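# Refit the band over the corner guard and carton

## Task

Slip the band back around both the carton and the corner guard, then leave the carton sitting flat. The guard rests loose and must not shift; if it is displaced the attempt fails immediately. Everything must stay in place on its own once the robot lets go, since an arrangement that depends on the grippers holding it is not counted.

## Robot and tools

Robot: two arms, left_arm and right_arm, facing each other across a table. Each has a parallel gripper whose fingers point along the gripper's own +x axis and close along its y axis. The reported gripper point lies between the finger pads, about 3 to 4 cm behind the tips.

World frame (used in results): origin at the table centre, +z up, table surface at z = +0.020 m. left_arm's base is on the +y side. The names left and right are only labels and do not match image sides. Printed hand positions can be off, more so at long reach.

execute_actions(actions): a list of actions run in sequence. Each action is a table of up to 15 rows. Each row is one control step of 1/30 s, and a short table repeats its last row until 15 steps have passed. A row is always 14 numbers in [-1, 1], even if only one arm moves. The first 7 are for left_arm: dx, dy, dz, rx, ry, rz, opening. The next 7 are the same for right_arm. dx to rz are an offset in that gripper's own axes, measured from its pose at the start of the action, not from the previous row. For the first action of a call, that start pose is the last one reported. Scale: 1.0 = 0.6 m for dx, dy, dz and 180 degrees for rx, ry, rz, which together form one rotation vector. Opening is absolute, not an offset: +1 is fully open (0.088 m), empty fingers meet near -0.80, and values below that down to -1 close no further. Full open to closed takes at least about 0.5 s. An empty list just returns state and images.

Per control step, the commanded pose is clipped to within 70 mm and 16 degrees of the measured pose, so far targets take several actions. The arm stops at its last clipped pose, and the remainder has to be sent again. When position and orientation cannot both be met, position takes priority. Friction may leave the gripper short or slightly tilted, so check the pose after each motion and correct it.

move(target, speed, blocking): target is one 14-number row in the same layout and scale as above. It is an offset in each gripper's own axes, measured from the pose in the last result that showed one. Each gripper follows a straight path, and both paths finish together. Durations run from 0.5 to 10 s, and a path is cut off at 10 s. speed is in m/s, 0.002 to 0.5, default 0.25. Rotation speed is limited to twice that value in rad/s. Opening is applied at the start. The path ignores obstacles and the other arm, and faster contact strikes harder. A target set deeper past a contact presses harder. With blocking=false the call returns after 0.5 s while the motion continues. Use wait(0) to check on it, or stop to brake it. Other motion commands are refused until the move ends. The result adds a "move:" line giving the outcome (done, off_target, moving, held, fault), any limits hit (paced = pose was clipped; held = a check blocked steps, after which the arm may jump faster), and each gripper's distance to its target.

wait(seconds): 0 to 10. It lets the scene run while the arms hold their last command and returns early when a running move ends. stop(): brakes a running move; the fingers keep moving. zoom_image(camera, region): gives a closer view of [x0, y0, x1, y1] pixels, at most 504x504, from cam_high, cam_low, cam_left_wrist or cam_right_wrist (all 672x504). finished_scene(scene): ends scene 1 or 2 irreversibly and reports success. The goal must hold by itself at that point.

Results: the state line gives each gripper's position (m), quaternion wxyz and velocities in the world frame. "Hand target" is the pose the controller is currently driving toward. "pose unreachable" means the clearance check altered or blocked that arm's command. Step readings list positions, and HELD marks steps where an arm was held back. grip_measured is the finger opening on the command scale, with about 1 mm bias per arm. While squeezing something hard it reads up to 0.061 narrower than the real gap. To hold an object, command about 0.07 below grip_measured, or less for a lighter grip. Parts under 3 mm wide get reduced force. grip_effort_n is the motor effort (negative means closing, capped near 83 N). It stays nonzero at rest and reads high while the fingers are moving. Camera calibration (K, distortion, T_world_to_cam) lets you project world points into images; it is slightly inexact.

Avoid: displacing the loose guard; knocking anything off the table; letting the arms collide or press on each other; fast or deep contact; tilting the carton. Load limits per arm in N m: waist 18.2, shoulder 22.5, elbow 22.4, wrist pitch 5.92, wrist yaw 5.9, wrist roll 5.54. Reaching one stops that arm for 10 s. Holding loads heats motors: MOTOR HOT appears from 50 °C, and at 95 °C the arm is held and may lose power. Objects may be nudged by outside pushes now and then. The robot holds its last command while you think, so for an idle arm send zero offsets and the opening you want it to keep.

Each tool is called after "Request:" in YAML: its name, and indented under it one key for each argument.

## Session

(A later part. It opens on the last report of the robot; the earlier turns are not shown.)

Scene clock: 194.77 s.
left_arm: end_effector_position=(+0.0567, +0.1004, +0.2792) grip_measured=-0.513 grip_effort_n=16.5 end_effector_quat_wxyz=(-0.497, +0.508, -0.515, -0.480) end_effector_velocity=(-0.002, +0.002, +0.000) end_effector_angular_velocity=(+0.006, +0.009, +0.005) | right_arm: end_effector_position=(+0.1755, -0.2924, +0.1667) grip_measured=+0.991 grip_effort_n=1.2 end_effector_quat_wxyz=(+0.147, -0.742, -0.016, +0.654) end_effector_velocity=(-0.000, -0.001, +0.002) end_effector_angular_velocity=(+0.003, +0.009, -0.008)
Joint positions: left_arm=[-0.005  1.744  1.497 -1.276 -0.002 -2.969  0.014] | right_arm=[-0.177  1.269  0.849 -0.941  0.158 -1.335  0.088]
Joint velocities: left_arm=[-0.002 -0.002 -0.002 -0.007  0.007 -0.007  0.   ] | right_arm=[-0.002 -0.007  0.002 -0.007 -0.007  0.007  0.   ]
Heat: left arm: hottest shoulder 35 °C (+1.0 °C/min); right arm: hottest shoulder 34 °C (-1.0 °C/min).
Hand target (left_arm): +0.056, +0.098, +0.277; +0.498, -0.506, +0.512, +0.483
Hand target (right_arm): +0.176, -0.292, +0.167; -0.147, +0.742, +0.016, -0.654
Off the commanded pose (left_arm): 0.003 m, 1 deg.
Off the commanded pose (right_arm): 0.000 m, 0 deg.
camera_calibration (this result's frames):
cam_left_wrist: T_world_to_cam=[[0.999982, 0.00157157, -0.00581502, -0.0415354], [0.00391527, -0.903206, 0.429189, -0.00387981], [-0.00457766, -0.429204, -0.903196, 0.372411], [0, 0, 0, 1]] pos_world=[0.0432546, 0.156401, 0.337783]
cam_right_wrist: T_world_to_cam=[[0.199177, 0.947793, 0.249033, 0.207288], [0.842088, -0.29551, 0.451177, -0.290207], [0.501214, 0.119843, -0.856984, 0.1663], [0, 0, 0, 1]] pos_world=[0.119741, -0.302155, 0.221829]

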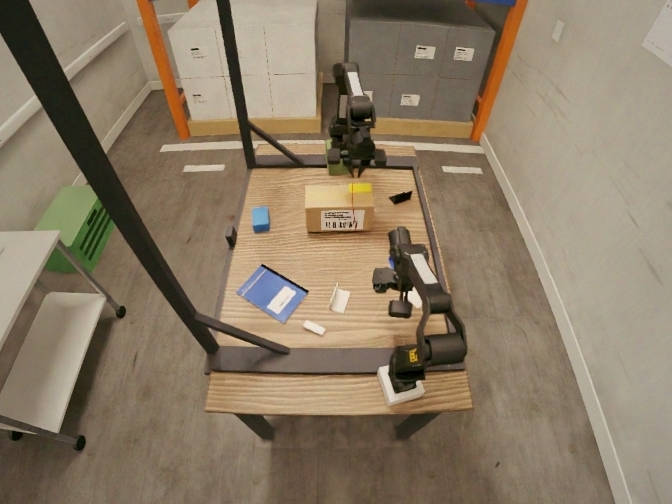

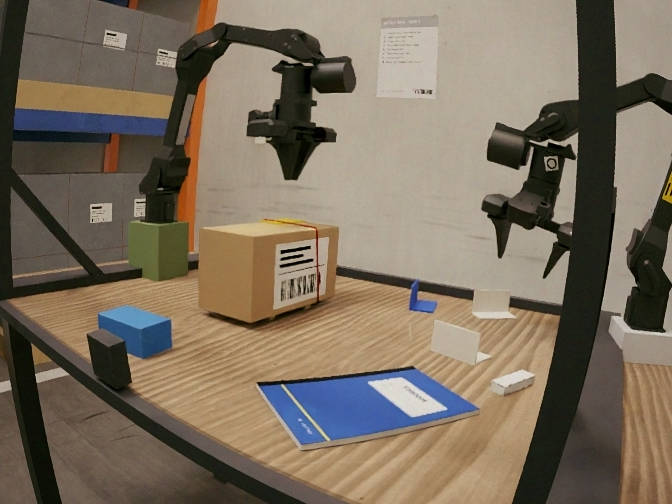

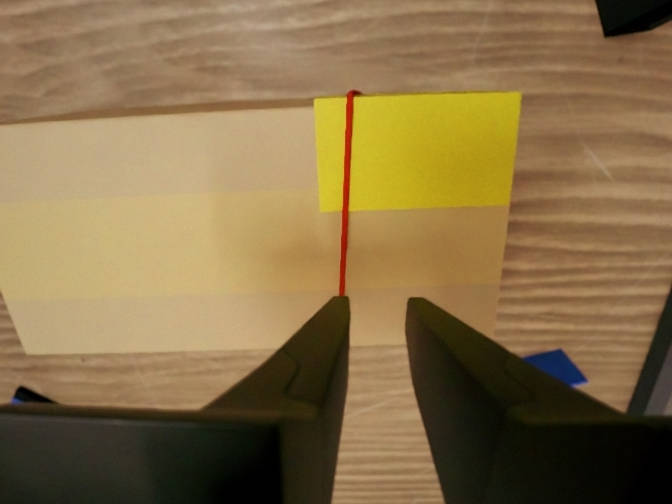

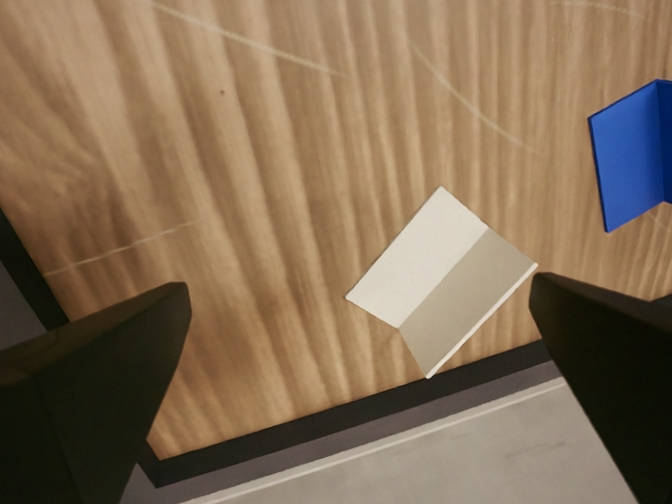

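Request:
move:
  target: [0.09,0.018,-0.09,0,0,0,-0.51,0,0,0,0,0,0,1]
  speed: 0.08

Scene clock: 213.80 s.
left_arm: end_effector_position=(+0.0463, +0.0467, +0.2316) grip_measured=-0.513 grip_effort_n=16.5 end_effector_quat_wxyz=(-0.495, +0.509, -0.518, -0.477) end_effector_velocity=(-0.000, +0.005, -0.000) end_effector_angular_velocity=(+0.022, -0.004, +0.020) | right_arm: end_effector_position=(+0.1755, -0.2924, +0.1667) grip_measured=+0.991 grip_effort_n=1.6 end_effector_quat_wxyz=(+0.147, -0.742, -0.016, +0.654) end_effector_velocity=(-0.002, -0.001, +0.001) end_effector_angular_velocity=(-0.004, +0.005, +0.011)
Joint positions: left_arm=[-0.053  1.952  1.574 -1.138 -0.002 -3.013  0.014] | right_arm=[-0.177  1.269  0.849 -0.941  0.158 -1.335  0.088]
Joint velocities: left_arm=[-0.002 -0.002 -0.002 -0.022 -0.007 -0.022 -0.   ] | right_arm=[ 0.002 -0.002  0.002 -0.007 -0.007 -0.007  0.   ]
Heat: left arm: hottest shoulder 35 °C (-1.0 °C/min); right arm: hottest shoulder 34 °C (-1.0 °C/min).
Hand target (left_arm): +0.046, +0.044, +0.227; +0.497, -0.508, +0.515, +0.480
Hand target (right_arm): +0.176, -0.292, +0.167; -0.147, +0.742, +0.016, -0.654
Off the commanded pose (left_arm): 0.005 m, 1 deg.
Off the commanded pose (right_arm): 0.000 m, 0 deg.
move: done
camera_calibration (this result's frames):
cam_left_wrist: T_world_to_cam=[[0.999973, -0.00197478, -0.007088, -0.0308746], [0.00131884, -0.899606, 0.4367, -0.0336784], [-0.00723879, -0.436698, -0.899579, 0.305891], [0, 0, 0, 1]] pos_world=[0.0331325, 0.103224, 0.289661]
cam_right_wrist: T_world_to_cam=[[0.199177, 0.947793, 0.249033, 0.207288], [0.842088, -0.29551, 0.451177, -0.290207], [0.501214, 0.119843, -0.856984, 0.1663], [0, 0, 0, 1]] pos_world=[0.119741, -0.302155, 0.221829]

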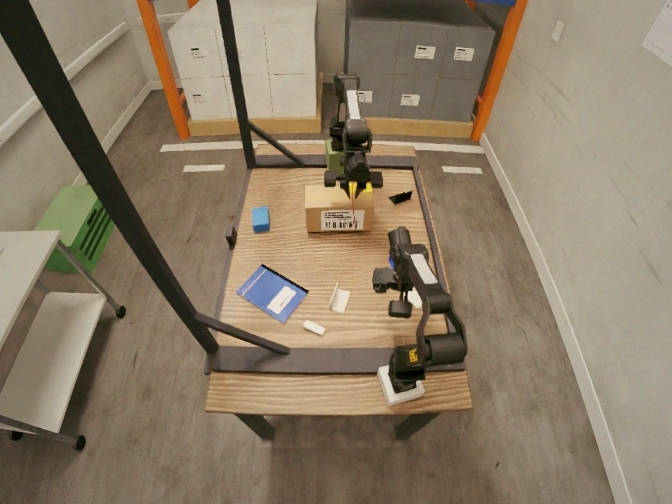

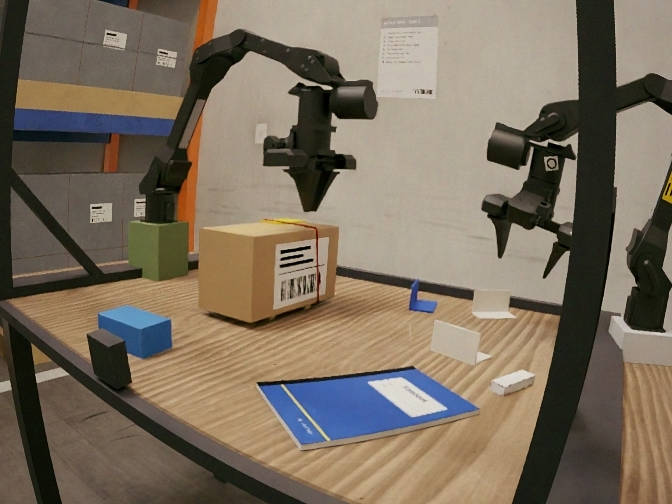

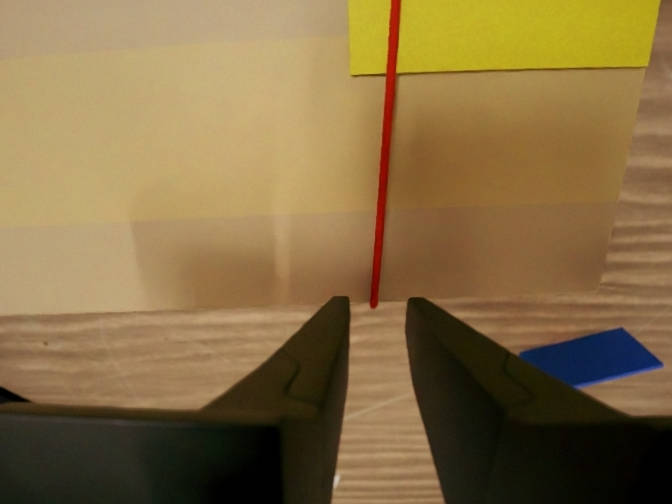

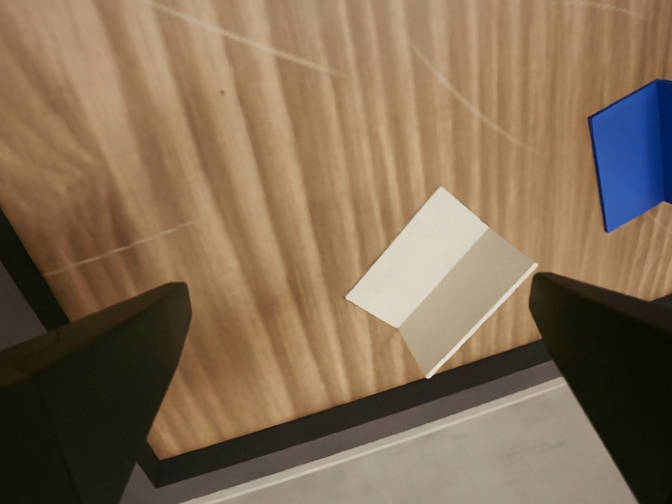

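Request:
move:
  target: [0.056,-0.002,0,0,-0.008,0,-0.51,0,0,0,0,0,0,1]
  speed: 0.03

Scene clock: 221.80 s.
left_arm: end_effector_position=(+0.0467, +0.0424, +0.2068) grip_measured=-0.513 grip_effort_n=16.5 end_effector_quat_wxyz=(-0.495, +0.509, -0.518, -0.477) end_effector_velocity=(-0.000, +0.002, +0.000) end_effector_angular_velocity=(+0.008, -0.005, +0.020) | right_arm: end_effector_position=(+0.1755, -0.2924, +0.1667) grip_measured=+0.991 grip_effort_n=1.2 end_effector_quat_wxyz=(+0.147, -0.742, -0.016, +0.654) end_effector_velocity=(-0.000, -0.003, -0.002) end_effector_angular_velocity=(-0.014, +0.005, +0.006)
Joint positions: left_arm=[-0.053  1.986  1.523 -1.053 -0.002 -3.013  0.014] | right_arm=[-0.177  1.269  0.849 -0.941  0.158 -1.335  0.088]
Joint velocities: left_arm=[-0.002 -0.002 -0.002 -0.007 -0.007 -0.022  0.   ] | right_arm=[-0.002 -0.002 -0.007 -0.007 -0.007 -0.007 -0.   ]
Heat: left arm: hottest shoulder 35 °C (-2.0 °C/min); right arm: hottest shoulder 34 °C (+0.0 °C/min).
Hand target (left_arm): +0.048, +0.045, +0.198; +0.501, -0.503, +0.512, +0.483
Hand target (right_arm): +0.176, -0.292, +0.167; -0.147, +0.742, +0.016, -0.654
Off the commanded pose (left_arm): 0.009 m, 1 deg.
Off the commanded pose (right_arm): 0.000 m, 0 deg.
move: off_target (left_arm)
camera_calibration (this result's frames):
cam_left_wrist: T_world_to_cam=[[0.999972, -0.00196937, -0.00716659, -0.031479], [0.00135248, -0.899937, 0.436017, -0.0265504], [-0.00730816, -0.436015, -0.89991, 0.281737], [0, 0, 0, 1]] pos_world=[0.0335731, 0.098886, 0.264889]
cam_right_wrist: T_world_to_cam=[[0.199177, 0.947793, 0.249033, 0.207288], [0.842088, -0.29551, 0.451177, -0.290207], [0.501214, 0.119843, -0.856984, 0.1663], [0, 0, 0, 1]] pos_world=[0.119741, -0.302155, 0.221829]

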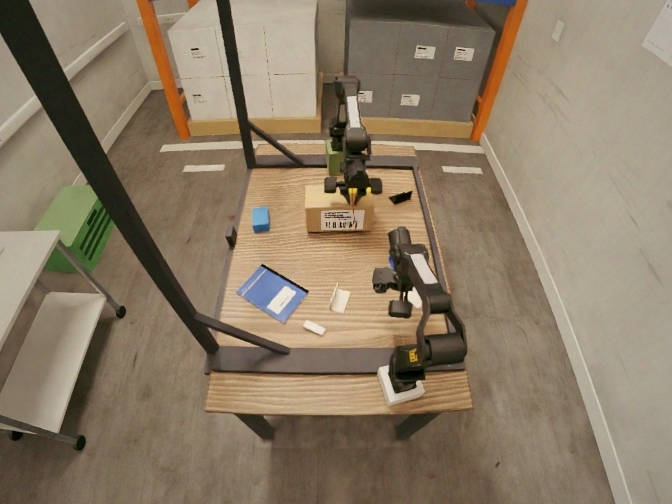

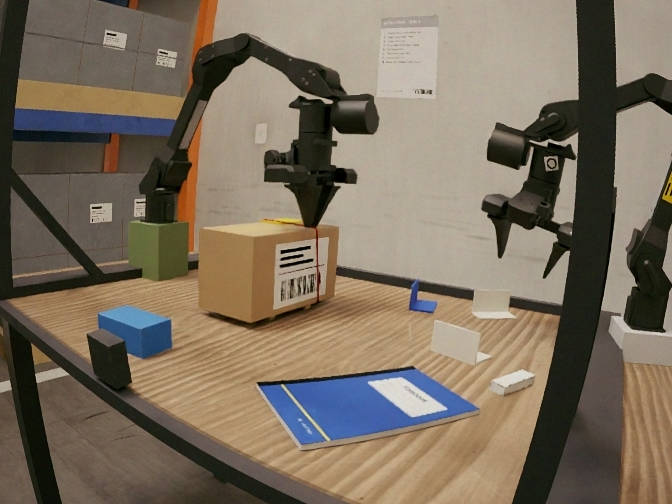

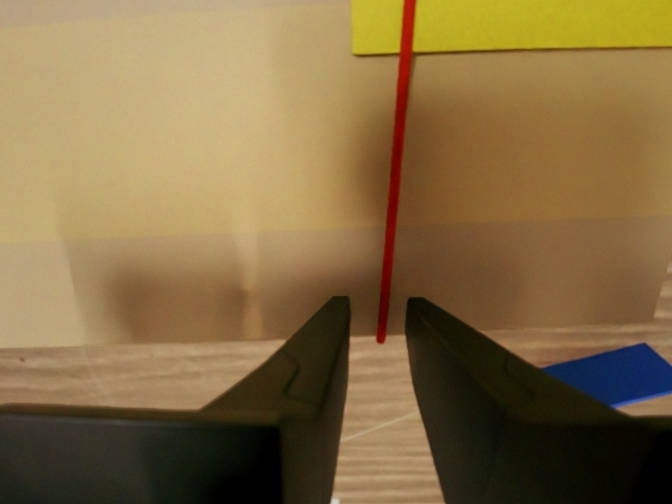

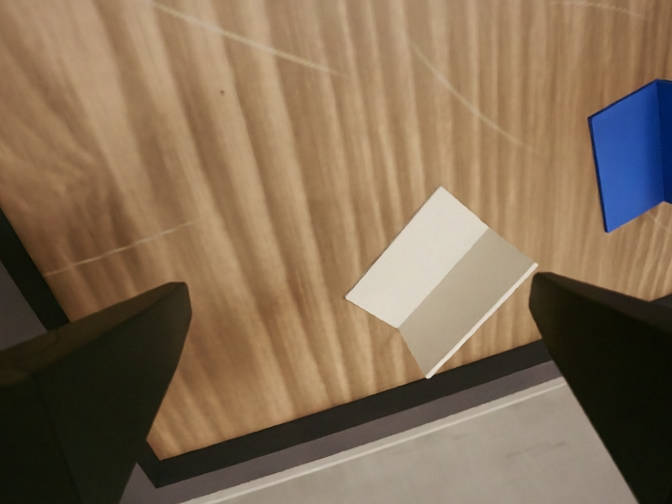

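Request:
execute_actions:
  actions:
    - [[0.012,0,0.008,0,-0.01,0,-0.51,0,0,0,0,0,0,1],[0.012,0,0.008,0,-0.01,0,-0.51,0,0,0,0,0,0,1],[0.018,0,0.008,0,-0.01,0,-0.51,0,0,0,0,0,0,1],[0.018,0,0.008,0,-0.01,0,-0.51,0,0,0,0,0,0,1],[0.022,0,0.008,0,-0.01,0,-0.51,0,0,0,0,0,0,1]]

Scene clock: 226.10 s.
left_arm: end_effector_position=(+0.0466, +0.0431, +0.2039) grip_measured=-0.513 grip_effort_n=16.5 end_effector_quat_wxyz=(-0.495, +0.508, -0.518, -0.478) end_effector_velocity=(-0.003, +0.006, -0.001) end_effector_angular_velocity=(+0.026, +0.010, +0.004) | right_arm: end_effector_position=(+0.1755, -0.2924, +0.1667) grip_measured=+0.991 grip_effort_n=1.2 end_effector_quat_wxyz=(+0.147, -0.742, -0.016, +0.654) end_effector_velocity=(-0.000, -0.001, +0.001) end_effector_angular_velocity=(-0.002, +0.009, -0.008)
Joint positions: left_arm=[-0.053  1.987  1.513 -1.043 -0.002 -3.013  0.014] | right_arm=[-0.177  1.269  0.849 -0.941  0.158 -1.335  0.088]
Joint velocities: left_arm=[-0.002 -0.002 -0.007 -0.022  0.007 -0.007 -0.   ] | right_arm=[-0.002 -0.002  0.002 -0.007 -0.007  0.007  0.   ]
Heat: left arm: hottest shoulder 35 °C (-2.0 °C/min); right arm: hottest shoulder 34 °C (+0.0 °C/min).
Hand target (left_arm): +0.047, +0.047, +0.194; +0.503, -0.501, +0.510, +0.485
Hand target (right_arm): +0.176, -0.292, +0.167; -0.147, +0.742, +0.016, -0.654
Off the commanded pose (left_arm): 0.011 m, 2 deg.
Off the commanded pose (right_arm): 0.000 m, 0 deg.
Step readings (end_effector_position):
0: left_arm (+0.0467, +0.0423, +0.2068) | right_arm (+0.1755, -0.2924, +0.1667)
1: left_arm (+0.0467, +0.0423, +0.2068) | right_arm (+0.1755, -0.2924, +0.1667)
2: left_arm (+0.0467, +0.0425, +0.2068) | right_arm (+0.1755, -0.2924, +0.1667)
4: left_arm (+0.0466, +0.0433, +0.2062) | right_arm (+0.1755, -0.2924, +0.1667)
8: left_arm (+0.0466, +0.0435, +0.2042) | right_arm (+0.1755, -0.2924, +0.1667)
15: end_effector_position above
camera_calibration (this result's frames):
cam_left_wrist: T_world_to_cam=[[0.999971, -0.00195837, -0.00732376, -0.031397], [0.00141961, -0.900598, 0.43465, -0.0243842], [-0.00744697, -0.434648, -0.90057, 0.279545], [0, 0, 0, 1]] pos_world=[0.0335125, 0.099482, 0.262119]
cam_right_wrist: T_world_to_cam=[[0.199177, 0.947793, 0.249033, 0.207288], [0.842088, -0.29551, 0.451177, -0.290207], [0.501214, 0.119843, -0.856984, 0.1663], [0, 0, 0, 1]] pos_world=[0.119741, -0.302155, 0.221829]

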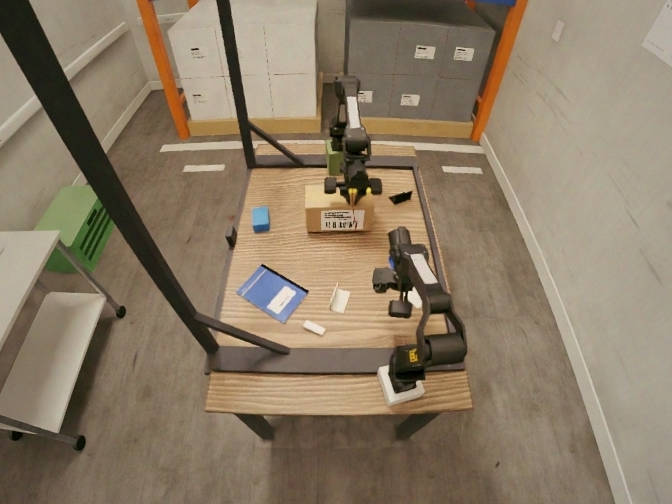

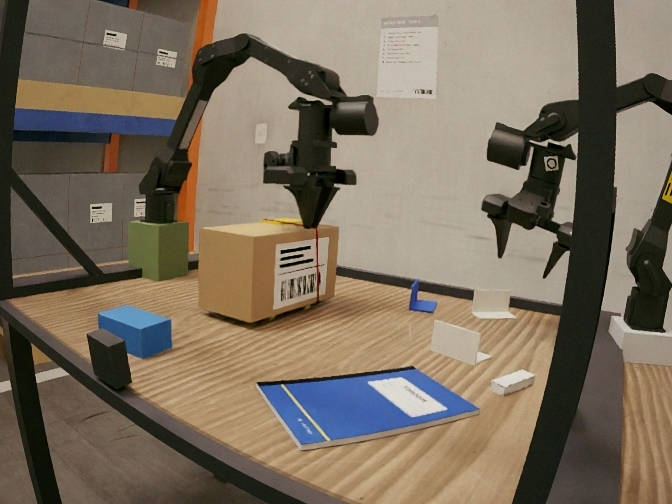

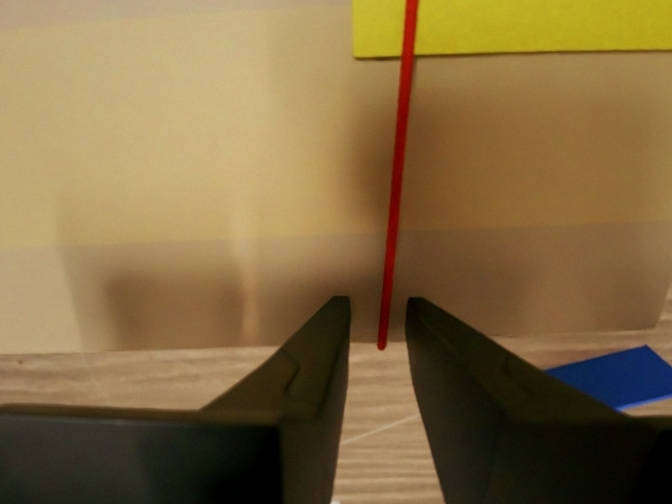

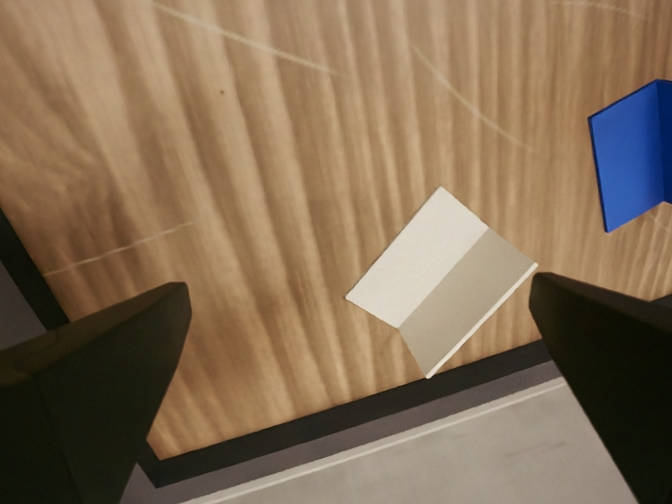

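Need ~4 mm more.

Request:
execute_actions:
  actions:
    - [[0.012,0,0.004,0,-0.012,0,-0.51,0,0,0,0,0,0,1],[0.015,0,0.004,0,-0.012,0,-0.51,0,0,0,0,0,0,1],[0.018,0,0.004,0,-0.012,0,-0.51,0,0,0,0,0,0,1],[0.021,0,0.004,0,-0.012,0,-0.51,0,0,0,0,0,0,1]]

Scene clock: 230.37 s.
left_arm: end_effector_position=(+0.0466, +0.0435, +0.2027) grip_measured=-0.513 grip_effort_n=16.5 end_effector_quat_wxyz=(-0.497, +0.506, -0.516, -0.480) end_effector_velocity=(-0.000, +0.004, +0.001) end_effector_angular_velocity=(+0.018, -0.005, +0.020) | right_arm: end_effector_position=(+0.1755, -0.2924, +0.1667) grip_measured=+0.991 grip_effort_n=1.2 end_effector_quat_wxyz=(+0.147, -0.742, -0.016, +0.654) end_effector_velocity=(-0.004, -0.003, -0.001) end_effector_angular_velocity=(-0.008, +0.023, -0.000)
Joint positions: left_arm=[-0.053  1.992  1.516 -1.048 -0.002 -3.013  0.014] | right_arm=[-0.177  1.269  0.849 -0.941  0.158 -1.335  0.088]
Joint velocities: left_arm=[-0.002 -0.002  0.002 -0.022 -0.007 -0.022  0.   ] | right_arm=[ 0.002 -0.007 -0.007 -0.007 -0.022  0.007 -0.   ]
Heat: left arm: hottest shoulder 35 °C (-2.0 °C/min); right arm: hottest shoulder 34 °C (+0.0 °C/min).
Hand target (left_arm): +0.047, +0.045, +0.191; +0.505, -0.499, +0.508, +0.487
Hand target (right_arm): +0.176, -0.292, +0.167; -0.147, +0.742, +0.016, -0.654
Off the commanded pose (left_arm): 0.012 m, 2 deg.
Off the commanded pose (right_arm): 0.000 m, 0 deg.
Step readings (end_effector_position):
0: left_arm (+0.0466, +0.0431, +0.2039) | right_arm (+0.1755, -0.2924, +0.1667)
1: left_arm (+0.0466, +0.0433, +0.2038) | right_arm (+0.1755, -0.2924, +0.1667)
2: left_arm (+0.0466, +0.0433, +0.2036) | right_arm (+0.1755, -0.2924, +0.1667)
4: left_arm (+0.0466, +0.0435, +0.2030) | right_arm (+0.1755, -0.2924, +0.1667)
8: left_arm (+0.0466, +0.0435, +0.2027) | right_arm (+0.1755, -0.2924, +0.1667)
15: end_effector_position above
camera_calibration (this result's frames):
cam_left_wrist: T_world_to_cam=[[0.999966, -0.00190592, -0.0080308, -0.0312195], [0.00171906, -0.903546, 0.428487, -0.0221226], [-0.00807287, -0.428486, -0.903512, 0.279038], [0, 0, 0, 1]] pos_world=[0.0335091, 0.0995155, 0.261343]
cam_right_wrist: T_world_to_cam=[[0.199177, 0.947793, 0.249033, 0.207288], [0.842088, -0.29551, 0.451177, -0.290207], [0.501214, 0.119843, -0.856984, 0.1663], [0, 0, 0, 1]] pos_world=[0.119741, -0.302155, 0.221829]

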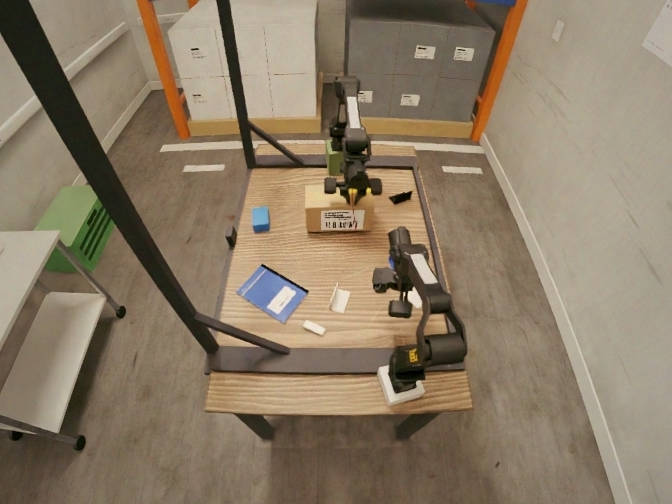

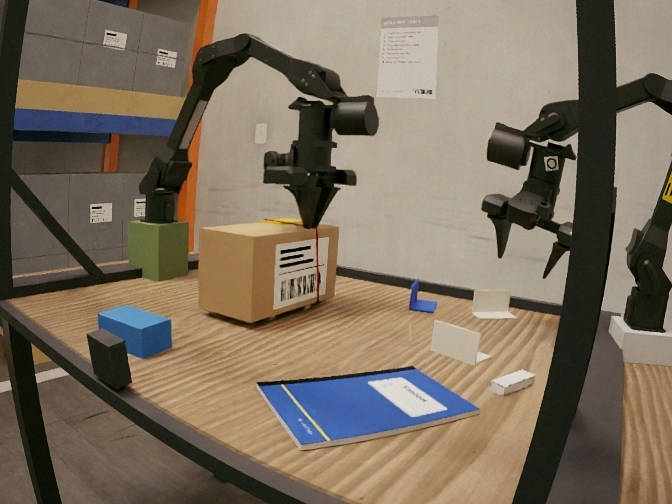

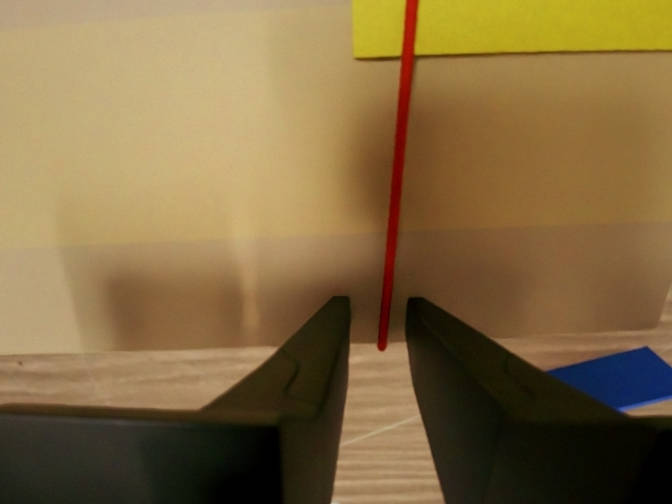

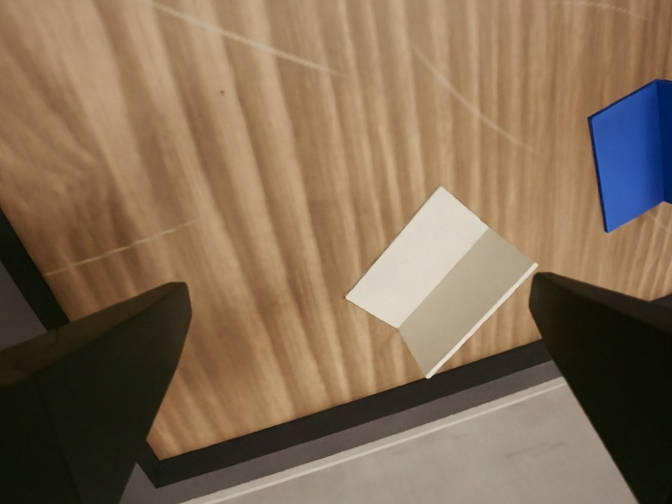

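Request:
move:
  target: [0.025,0,0.003,0,-0.015,0,-0.51,0,0,0,0,0,0,1]
  speed: 0.012

Scene clock: 234.97 s.
left_arm: end_effector_position=(+0.0466, +0.0432, +0.2019) grip_measured=-0.513 grip_effort_n=16.5 end_effector_quat_wxyz=(-0.499, +0.504, -0.514, -0.482) end_effector_velocity=(-0.002, +0.002, +0.000) end_effector_angular_velocity=(+0.006, +0.009, +0.019) | right_arm: end_effector_position=(+0.1755, -0.2924, +0.1667) grip_measured=+0.991 grip_effort_n=1.6 end_effector_quat_wxyz=(+0.147, -0.742, -0.016, +0.654) end_effector_velocity=(-0.000, -0.002, -0.001) end_effector_angular_velocity=(-0.011, +0.002, +0.020)
Joint positions: left_arm=[-0.053  2.002  1.527 -1.059 -0.002 -3.013  0.014] | right_arm=[-0.177  1.269  0.849 -0.941  0.158 -1.335  0.088]
Joint velocities: left_arm=[-0.002 -0.002 -0.002 -0.007  0.007 -0.022 -0.   ] | right_arm=[-0.002 -0.002 -0.002 -0.007 -0.007 -0.022  0.   ]
Heat: left arm: hottest shoulder 35 °C (-1.0 °C/min); right arm: hottest shoulder 34 °C (+0.0 °C/min).
Hand target (left_arm): +0.047, +0.045, +0.188; +0.509, -0.495, +0.504, +0.491
Hand target (right_arm): +0.176, -0.292, +0.167; -0.147, +0.742, +0.016, -0.654
Off the commanded pose (left_arm): 0.014 m, 2 deg.
Off the commanded pose (right_arm): 0.000 m, 0 deg.
move: off_target (left_arm)
camera_calibration (this result's frames):
cam_left_wrist: T_world_to_cam=[[0.999957, -0.00182164, -0.00905142, -0.0310552], [0.00214404, -0.90773, 0.419548, -0.0200947], [-0.00898052, -0.41955, -0.907688, 0.278683], [0, 0, 0, 1]] pos_world=[0.0335996, 0.0986244, 0.261107]
cam_right_wrist: T_world_to_cam=[[0.199177, 0.947793, 0.249033, 0.207288], [0.842088, -0.29551, 0.451177, -0.290207], [0.501214, 0.119843, -0.856984, 0.1663], [0, 0, 0, 1]] pos_world=[0.119741, -0.302155, 0.221829]

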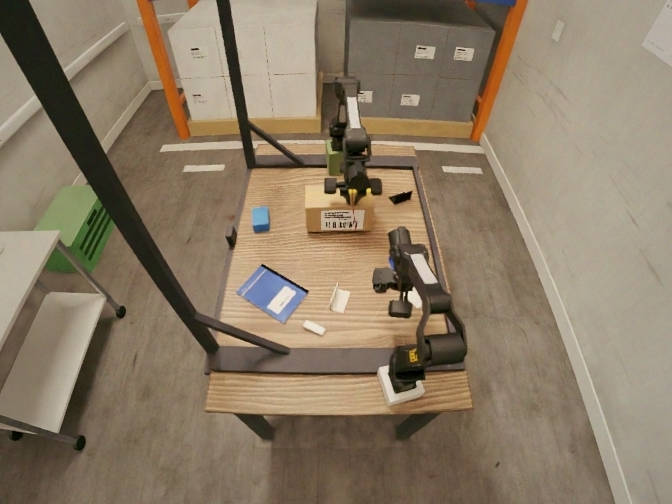

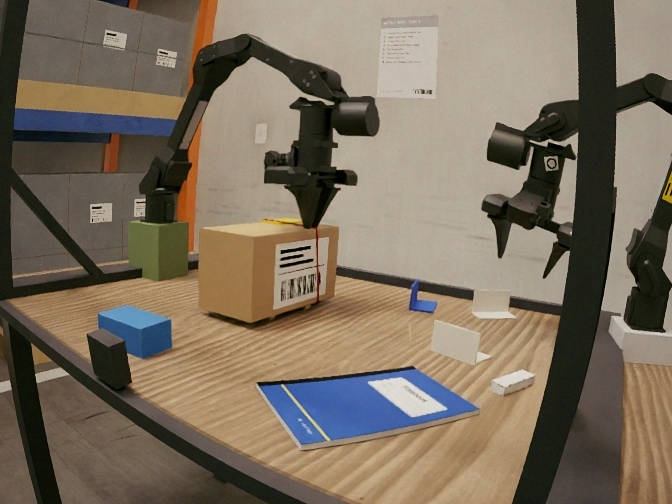

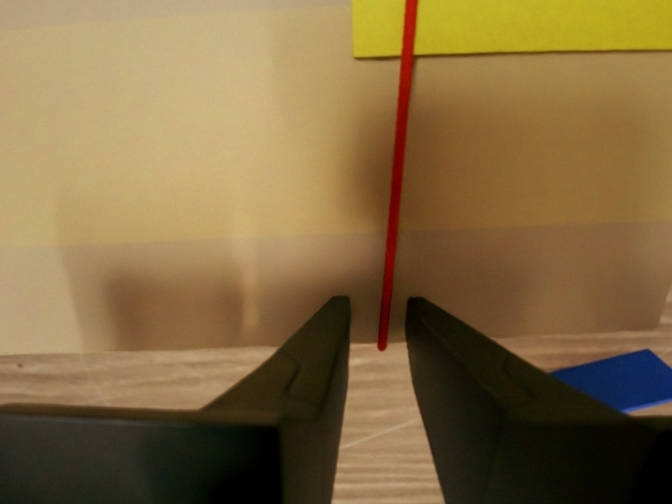

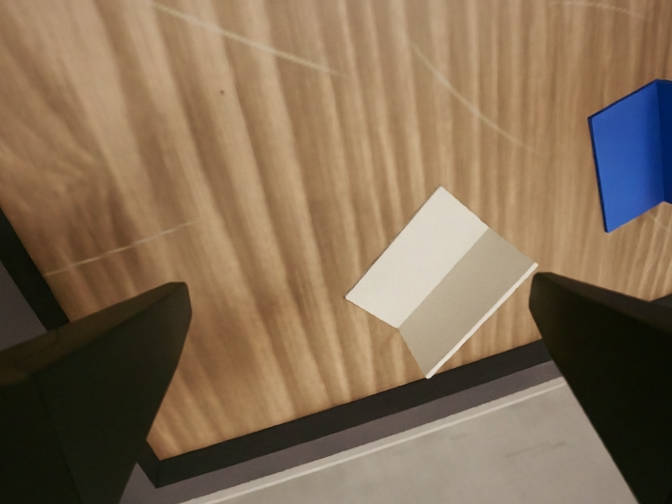

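Request:
execute_actions:
  actions:
    - [[0.006,0,0,0,0,0,-0.7,0,0,0,0,0,0,1]]
    - [[0.006,0,0,0,0,0,-0.9,0,0,0,0,0,0,1]]
    - [[0,0,0,0,-0.02,0,-0.9,0,0,0,0,0,0,1]]

Request:
move:
  target: [-0.03,0,0,0,-0.01,0,-0.9,0,0,0,0,0,0,1]
  speed: 0.015

Scene clock: 239.37 s.
left_arm: end_effector_position=(+0.0457, +0.0411, +0.2071) grip_measured=-0.815 grip_effort_n=-83.5 end_effector_quat_wxyz=(-0.508, +0.493, -0.507, -0.491) end_effector_velocity=(+0.002, +0.001, +0.002) end_effector_angular_velocity=(+0.005, -0.022, +0.005) | right_arm: end_effector_position=(+0.1755, -0.2924, +0.1667) grip_measured=+0.991 grip_effort_n=1.2 end_effector_quat_wxyz=(+0.147, -0.742, -0.016, +0.654) end_effector_velocity=(-0.003, -0.003, -0.002) end_effector_angular_velocity=(-0.014, +0.005, +0.016)
Joint positions: left_arm=[-0.056  2.035  1.597 -1.131 -0.003 -3.013  0.   ] | right_arm=[-0.177  1.269  0.849 -0.941  0.158 -1.335  0.088]
Joint velocities: left_arm=[-0.002 -0.002  0.002 -0.007 -0.022 -0.007  0.   ] | right_arm=[ 0.007 -0.002 -0.007 -0.007 -0.007 -0.007 -0.   ]
Heat: left arm: hottest shoulder 35 °C (-1.0 °C/min); right arm: hottest shoulder 34 °C (+0.0 °C/min).
Hand target (left_arm): +0.045, +0.041, +0.203; +0.513, -0.489, +0.502, +0.496
Hand target (right_arm): +0.176, -0.292, +0.167; -0.147, +0.742, +0.016, -0.654
Off the commanded pose (left_arm): 0.005 m, 1 deg.
Off the commanded pose (right_arm): 0.000 m, 0 deg.
Step readings (end_effector_position; steps 1 to 15: 1st action; 16 to 30: 2nd action; 31 to 45: 3rd action):
0: left_arm (+0.0466, +0.0433, +0.2018) | right_arm (+0.1755, -0.2924, +0.1667)
1: left_arm (+0.0465, +0.0433, +0.2018) | right_arm (+0.1755, -0.2924, +0.1667)
2: left_arm (+0.0456, +0.0431, +0.2018) | right_arm (+0.1755, -0.2924, +0.1667)
4: left_arm (+0.0448, +0.0428, +0.2019) | right_arm (+0.1755, -0.2924, +0.1667)
8: left_arm (+0.0448, +0.0424, +0.2022) | right_arm (+0.1755, -0.2924, +0.1667)
15: left_arm (+0.0448, +0.0422, +0.2024) | right_arm (+0.1755, -0.2924, +0.1667)
16: left_arm (+0.0448, +0.0421, +0.2024) | right_arm (+0.1755, -0.2924, +0.1667)
17: left_arm (+0.0449, +0.0416, +0.2024) | right_arm (+0.1755, -0.2924, +0.1667)
19: left_arm (+0.0449, +0.0415, +0.2026) | right_arm (+0.1755, -0.2924, +0.1667)
23: left_arm (+0.0450, +0.0414, +0.2026) | right_arm (+0.1755, -0.2924, +0.1667)
30: left_arm (+0.0450, +0.0414, +0.2026) | right_arm (+0.1755, -0.2924, +0.1667)
31: left_arm (+0.0451, +0.0412, +0.2042) | right_arm (+0.1755, -0.2924, +0.1667)
32: left_arm (+0.0453, +0.0411, +0.2057) | right_arm (+0.1755, -0.2924, +0.1667)
34: left_arm (+0.0455, +0.0410, +0.2065) | right_arm (+0.1755, -0.2924, +0.1667)
38: left_arm (+0.0457, +0.0412, +0.2068) | right_arm (+0.1755, -0.2924, +0.1667)
45: end_effector_position above
camera_calibration (this result's frames):
cam_left_wrist: T_world_to_cam=[[0.999921, -0.00486815, -0.0115558, -0.0294284], [-0.0000148184, -0.92202, 0.387142, -0.0168055], [-0.0125393, -0.387111, -0.921948, 0.284207], [0, 0, 0, 1]] pos_world=[0.0329896, 0.0943814, 0.26819]
cam_right_wrist: T_world_to_cam=[[0.199177, 0.947793, 0.249033, 0.207288], [0.842088, -0.29551, 0.451177, -0.290207], [0.501214, 0.119843, -0.856984, 0.1663], [0, 0, 0, 1]] pos_world=[0.119741, -0.302155, 0.221829]

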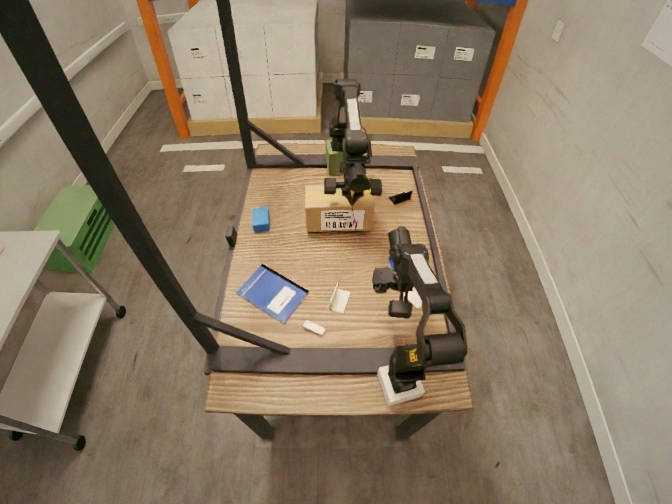

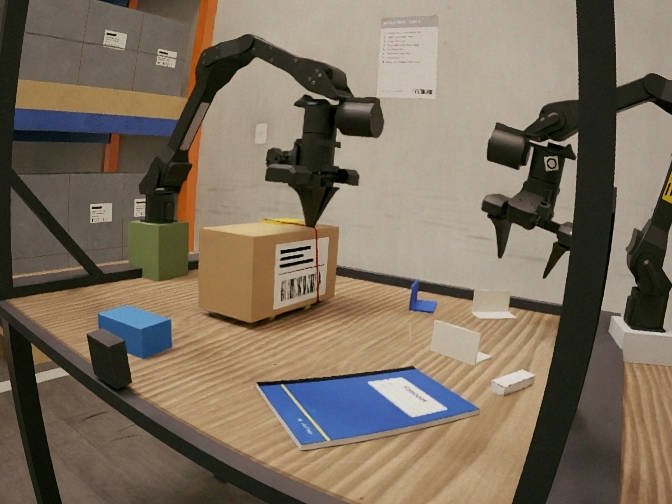

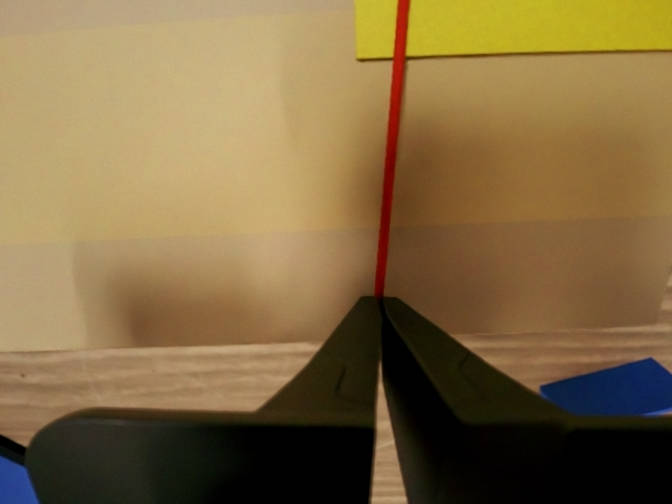

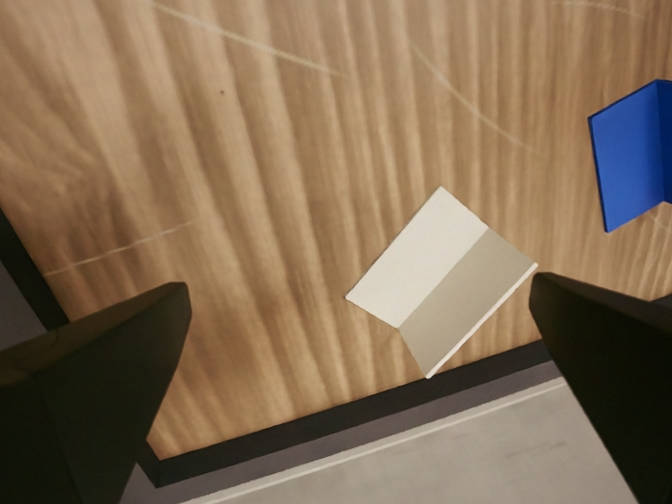

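Scene clock: 240.80 s.
left_arm: end_effector_position=(+0.0459, +0.0428, +0.2236) grip_measured=-0.815 grip_effort_n=-83.5 end_effector_quat_wxyz=(-0.516, +0.485, -0.500, -0.499) end_effector_velocity=(-0.005, +0.007, -0.000) end_effector_angular_velocity=(+0.036, +0.011, +0.000) | right_arm: end_effector_position=(+0.1755, -0.2924, +0.1667) grip_measured=+0.991 grip_effort_n=1.6 end_effector_quat_wxyz=(+0.147, -0.742, -0.016, +0.654) end_effector_velocity=(-0.000, -0.001, +0.002) end_effector_angular_velocity=(+0.001, +0.006, +0.006)
Joint positions: left_arm=[-0.056  2.044  1.676 -1.232 -0.006 -3.013  0.   ] | right_arm=[-0.177  1.269  0.849 -0.941  0.158 -1.335  0.088]
Joint velocities: left_arm=[-0.007  0.002  0.002 -0.037  0.007 -0.007  0.   ] | right_arm=[-0.002 -0.007  0.002 -0.007 -0.007 -0.007  0.   ]
Heat: left arm: hottest shoulder 36 °C (+0.0 °C/min); right arm: hottest shoulder 34 °C (+0.0 °C/min).
Hand target (left_arm): +0.045, +0.041, +0.225; +0.516, -0.486, +0.499, +0.499
Hand target (right_arm): +0.176, -0.292, +0.167; -0.147, +0.742, +0.016, -0.654
Off the commanded pose (left_arm): 0.002 m, 0 deg.
Off the commanded pose (right_arm): 0.000 m, 0 deg.
move: done
camera_calibration (this result's frames):
cam_left_wrist: T_world_to_cam=[[0.999913, -0.00453392, -0.0124014, -0.0292287], [0.000216984, -0.933432, 0.358755, -0.0147662], [-0.0132024, -0.358726, -0.933349, 0.301477], [0, 0, 0, 1]] pos_world=[0.0332096, 0.0942318, 0.286318]
cam_right_wrist: T_world_to_cam=[[0.199177, 0.947793, 0.249033, 0.207288], [0.842088, -0.29551, 0.451177, -0.290207], [0.501214, 0.119843, -0.856984, 0.1663], [0, 0, 0, 1]] pos_world=[0.119741, -0.302155, 0.221829]

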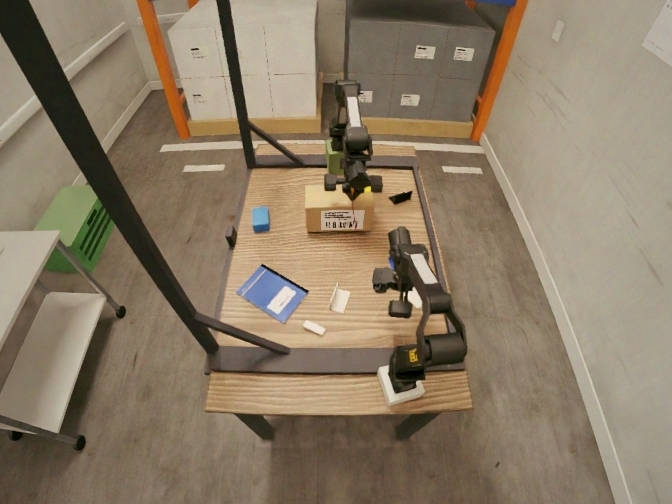

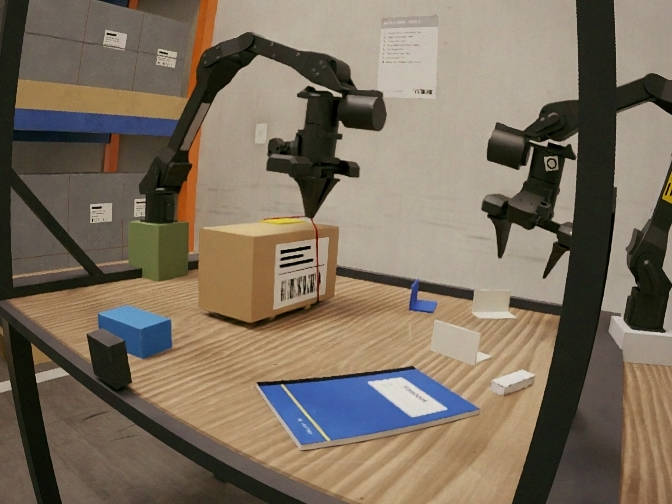

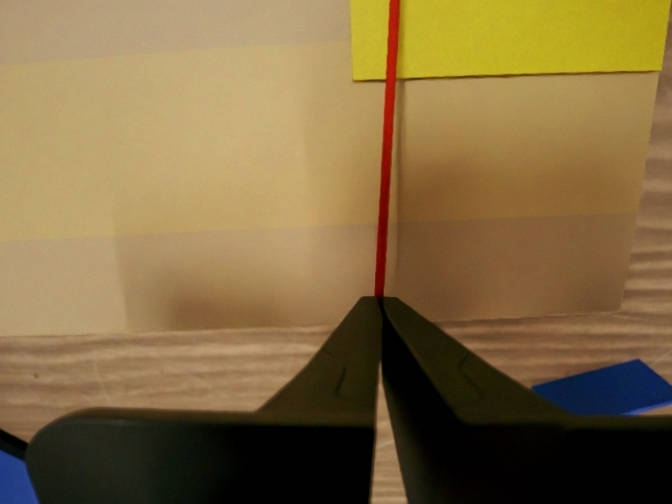

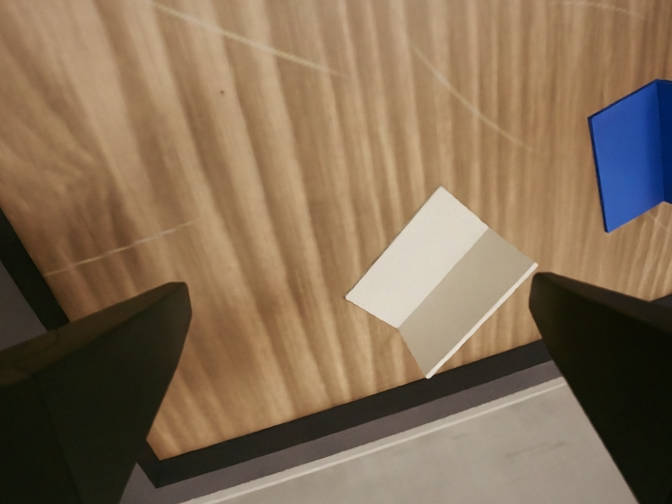

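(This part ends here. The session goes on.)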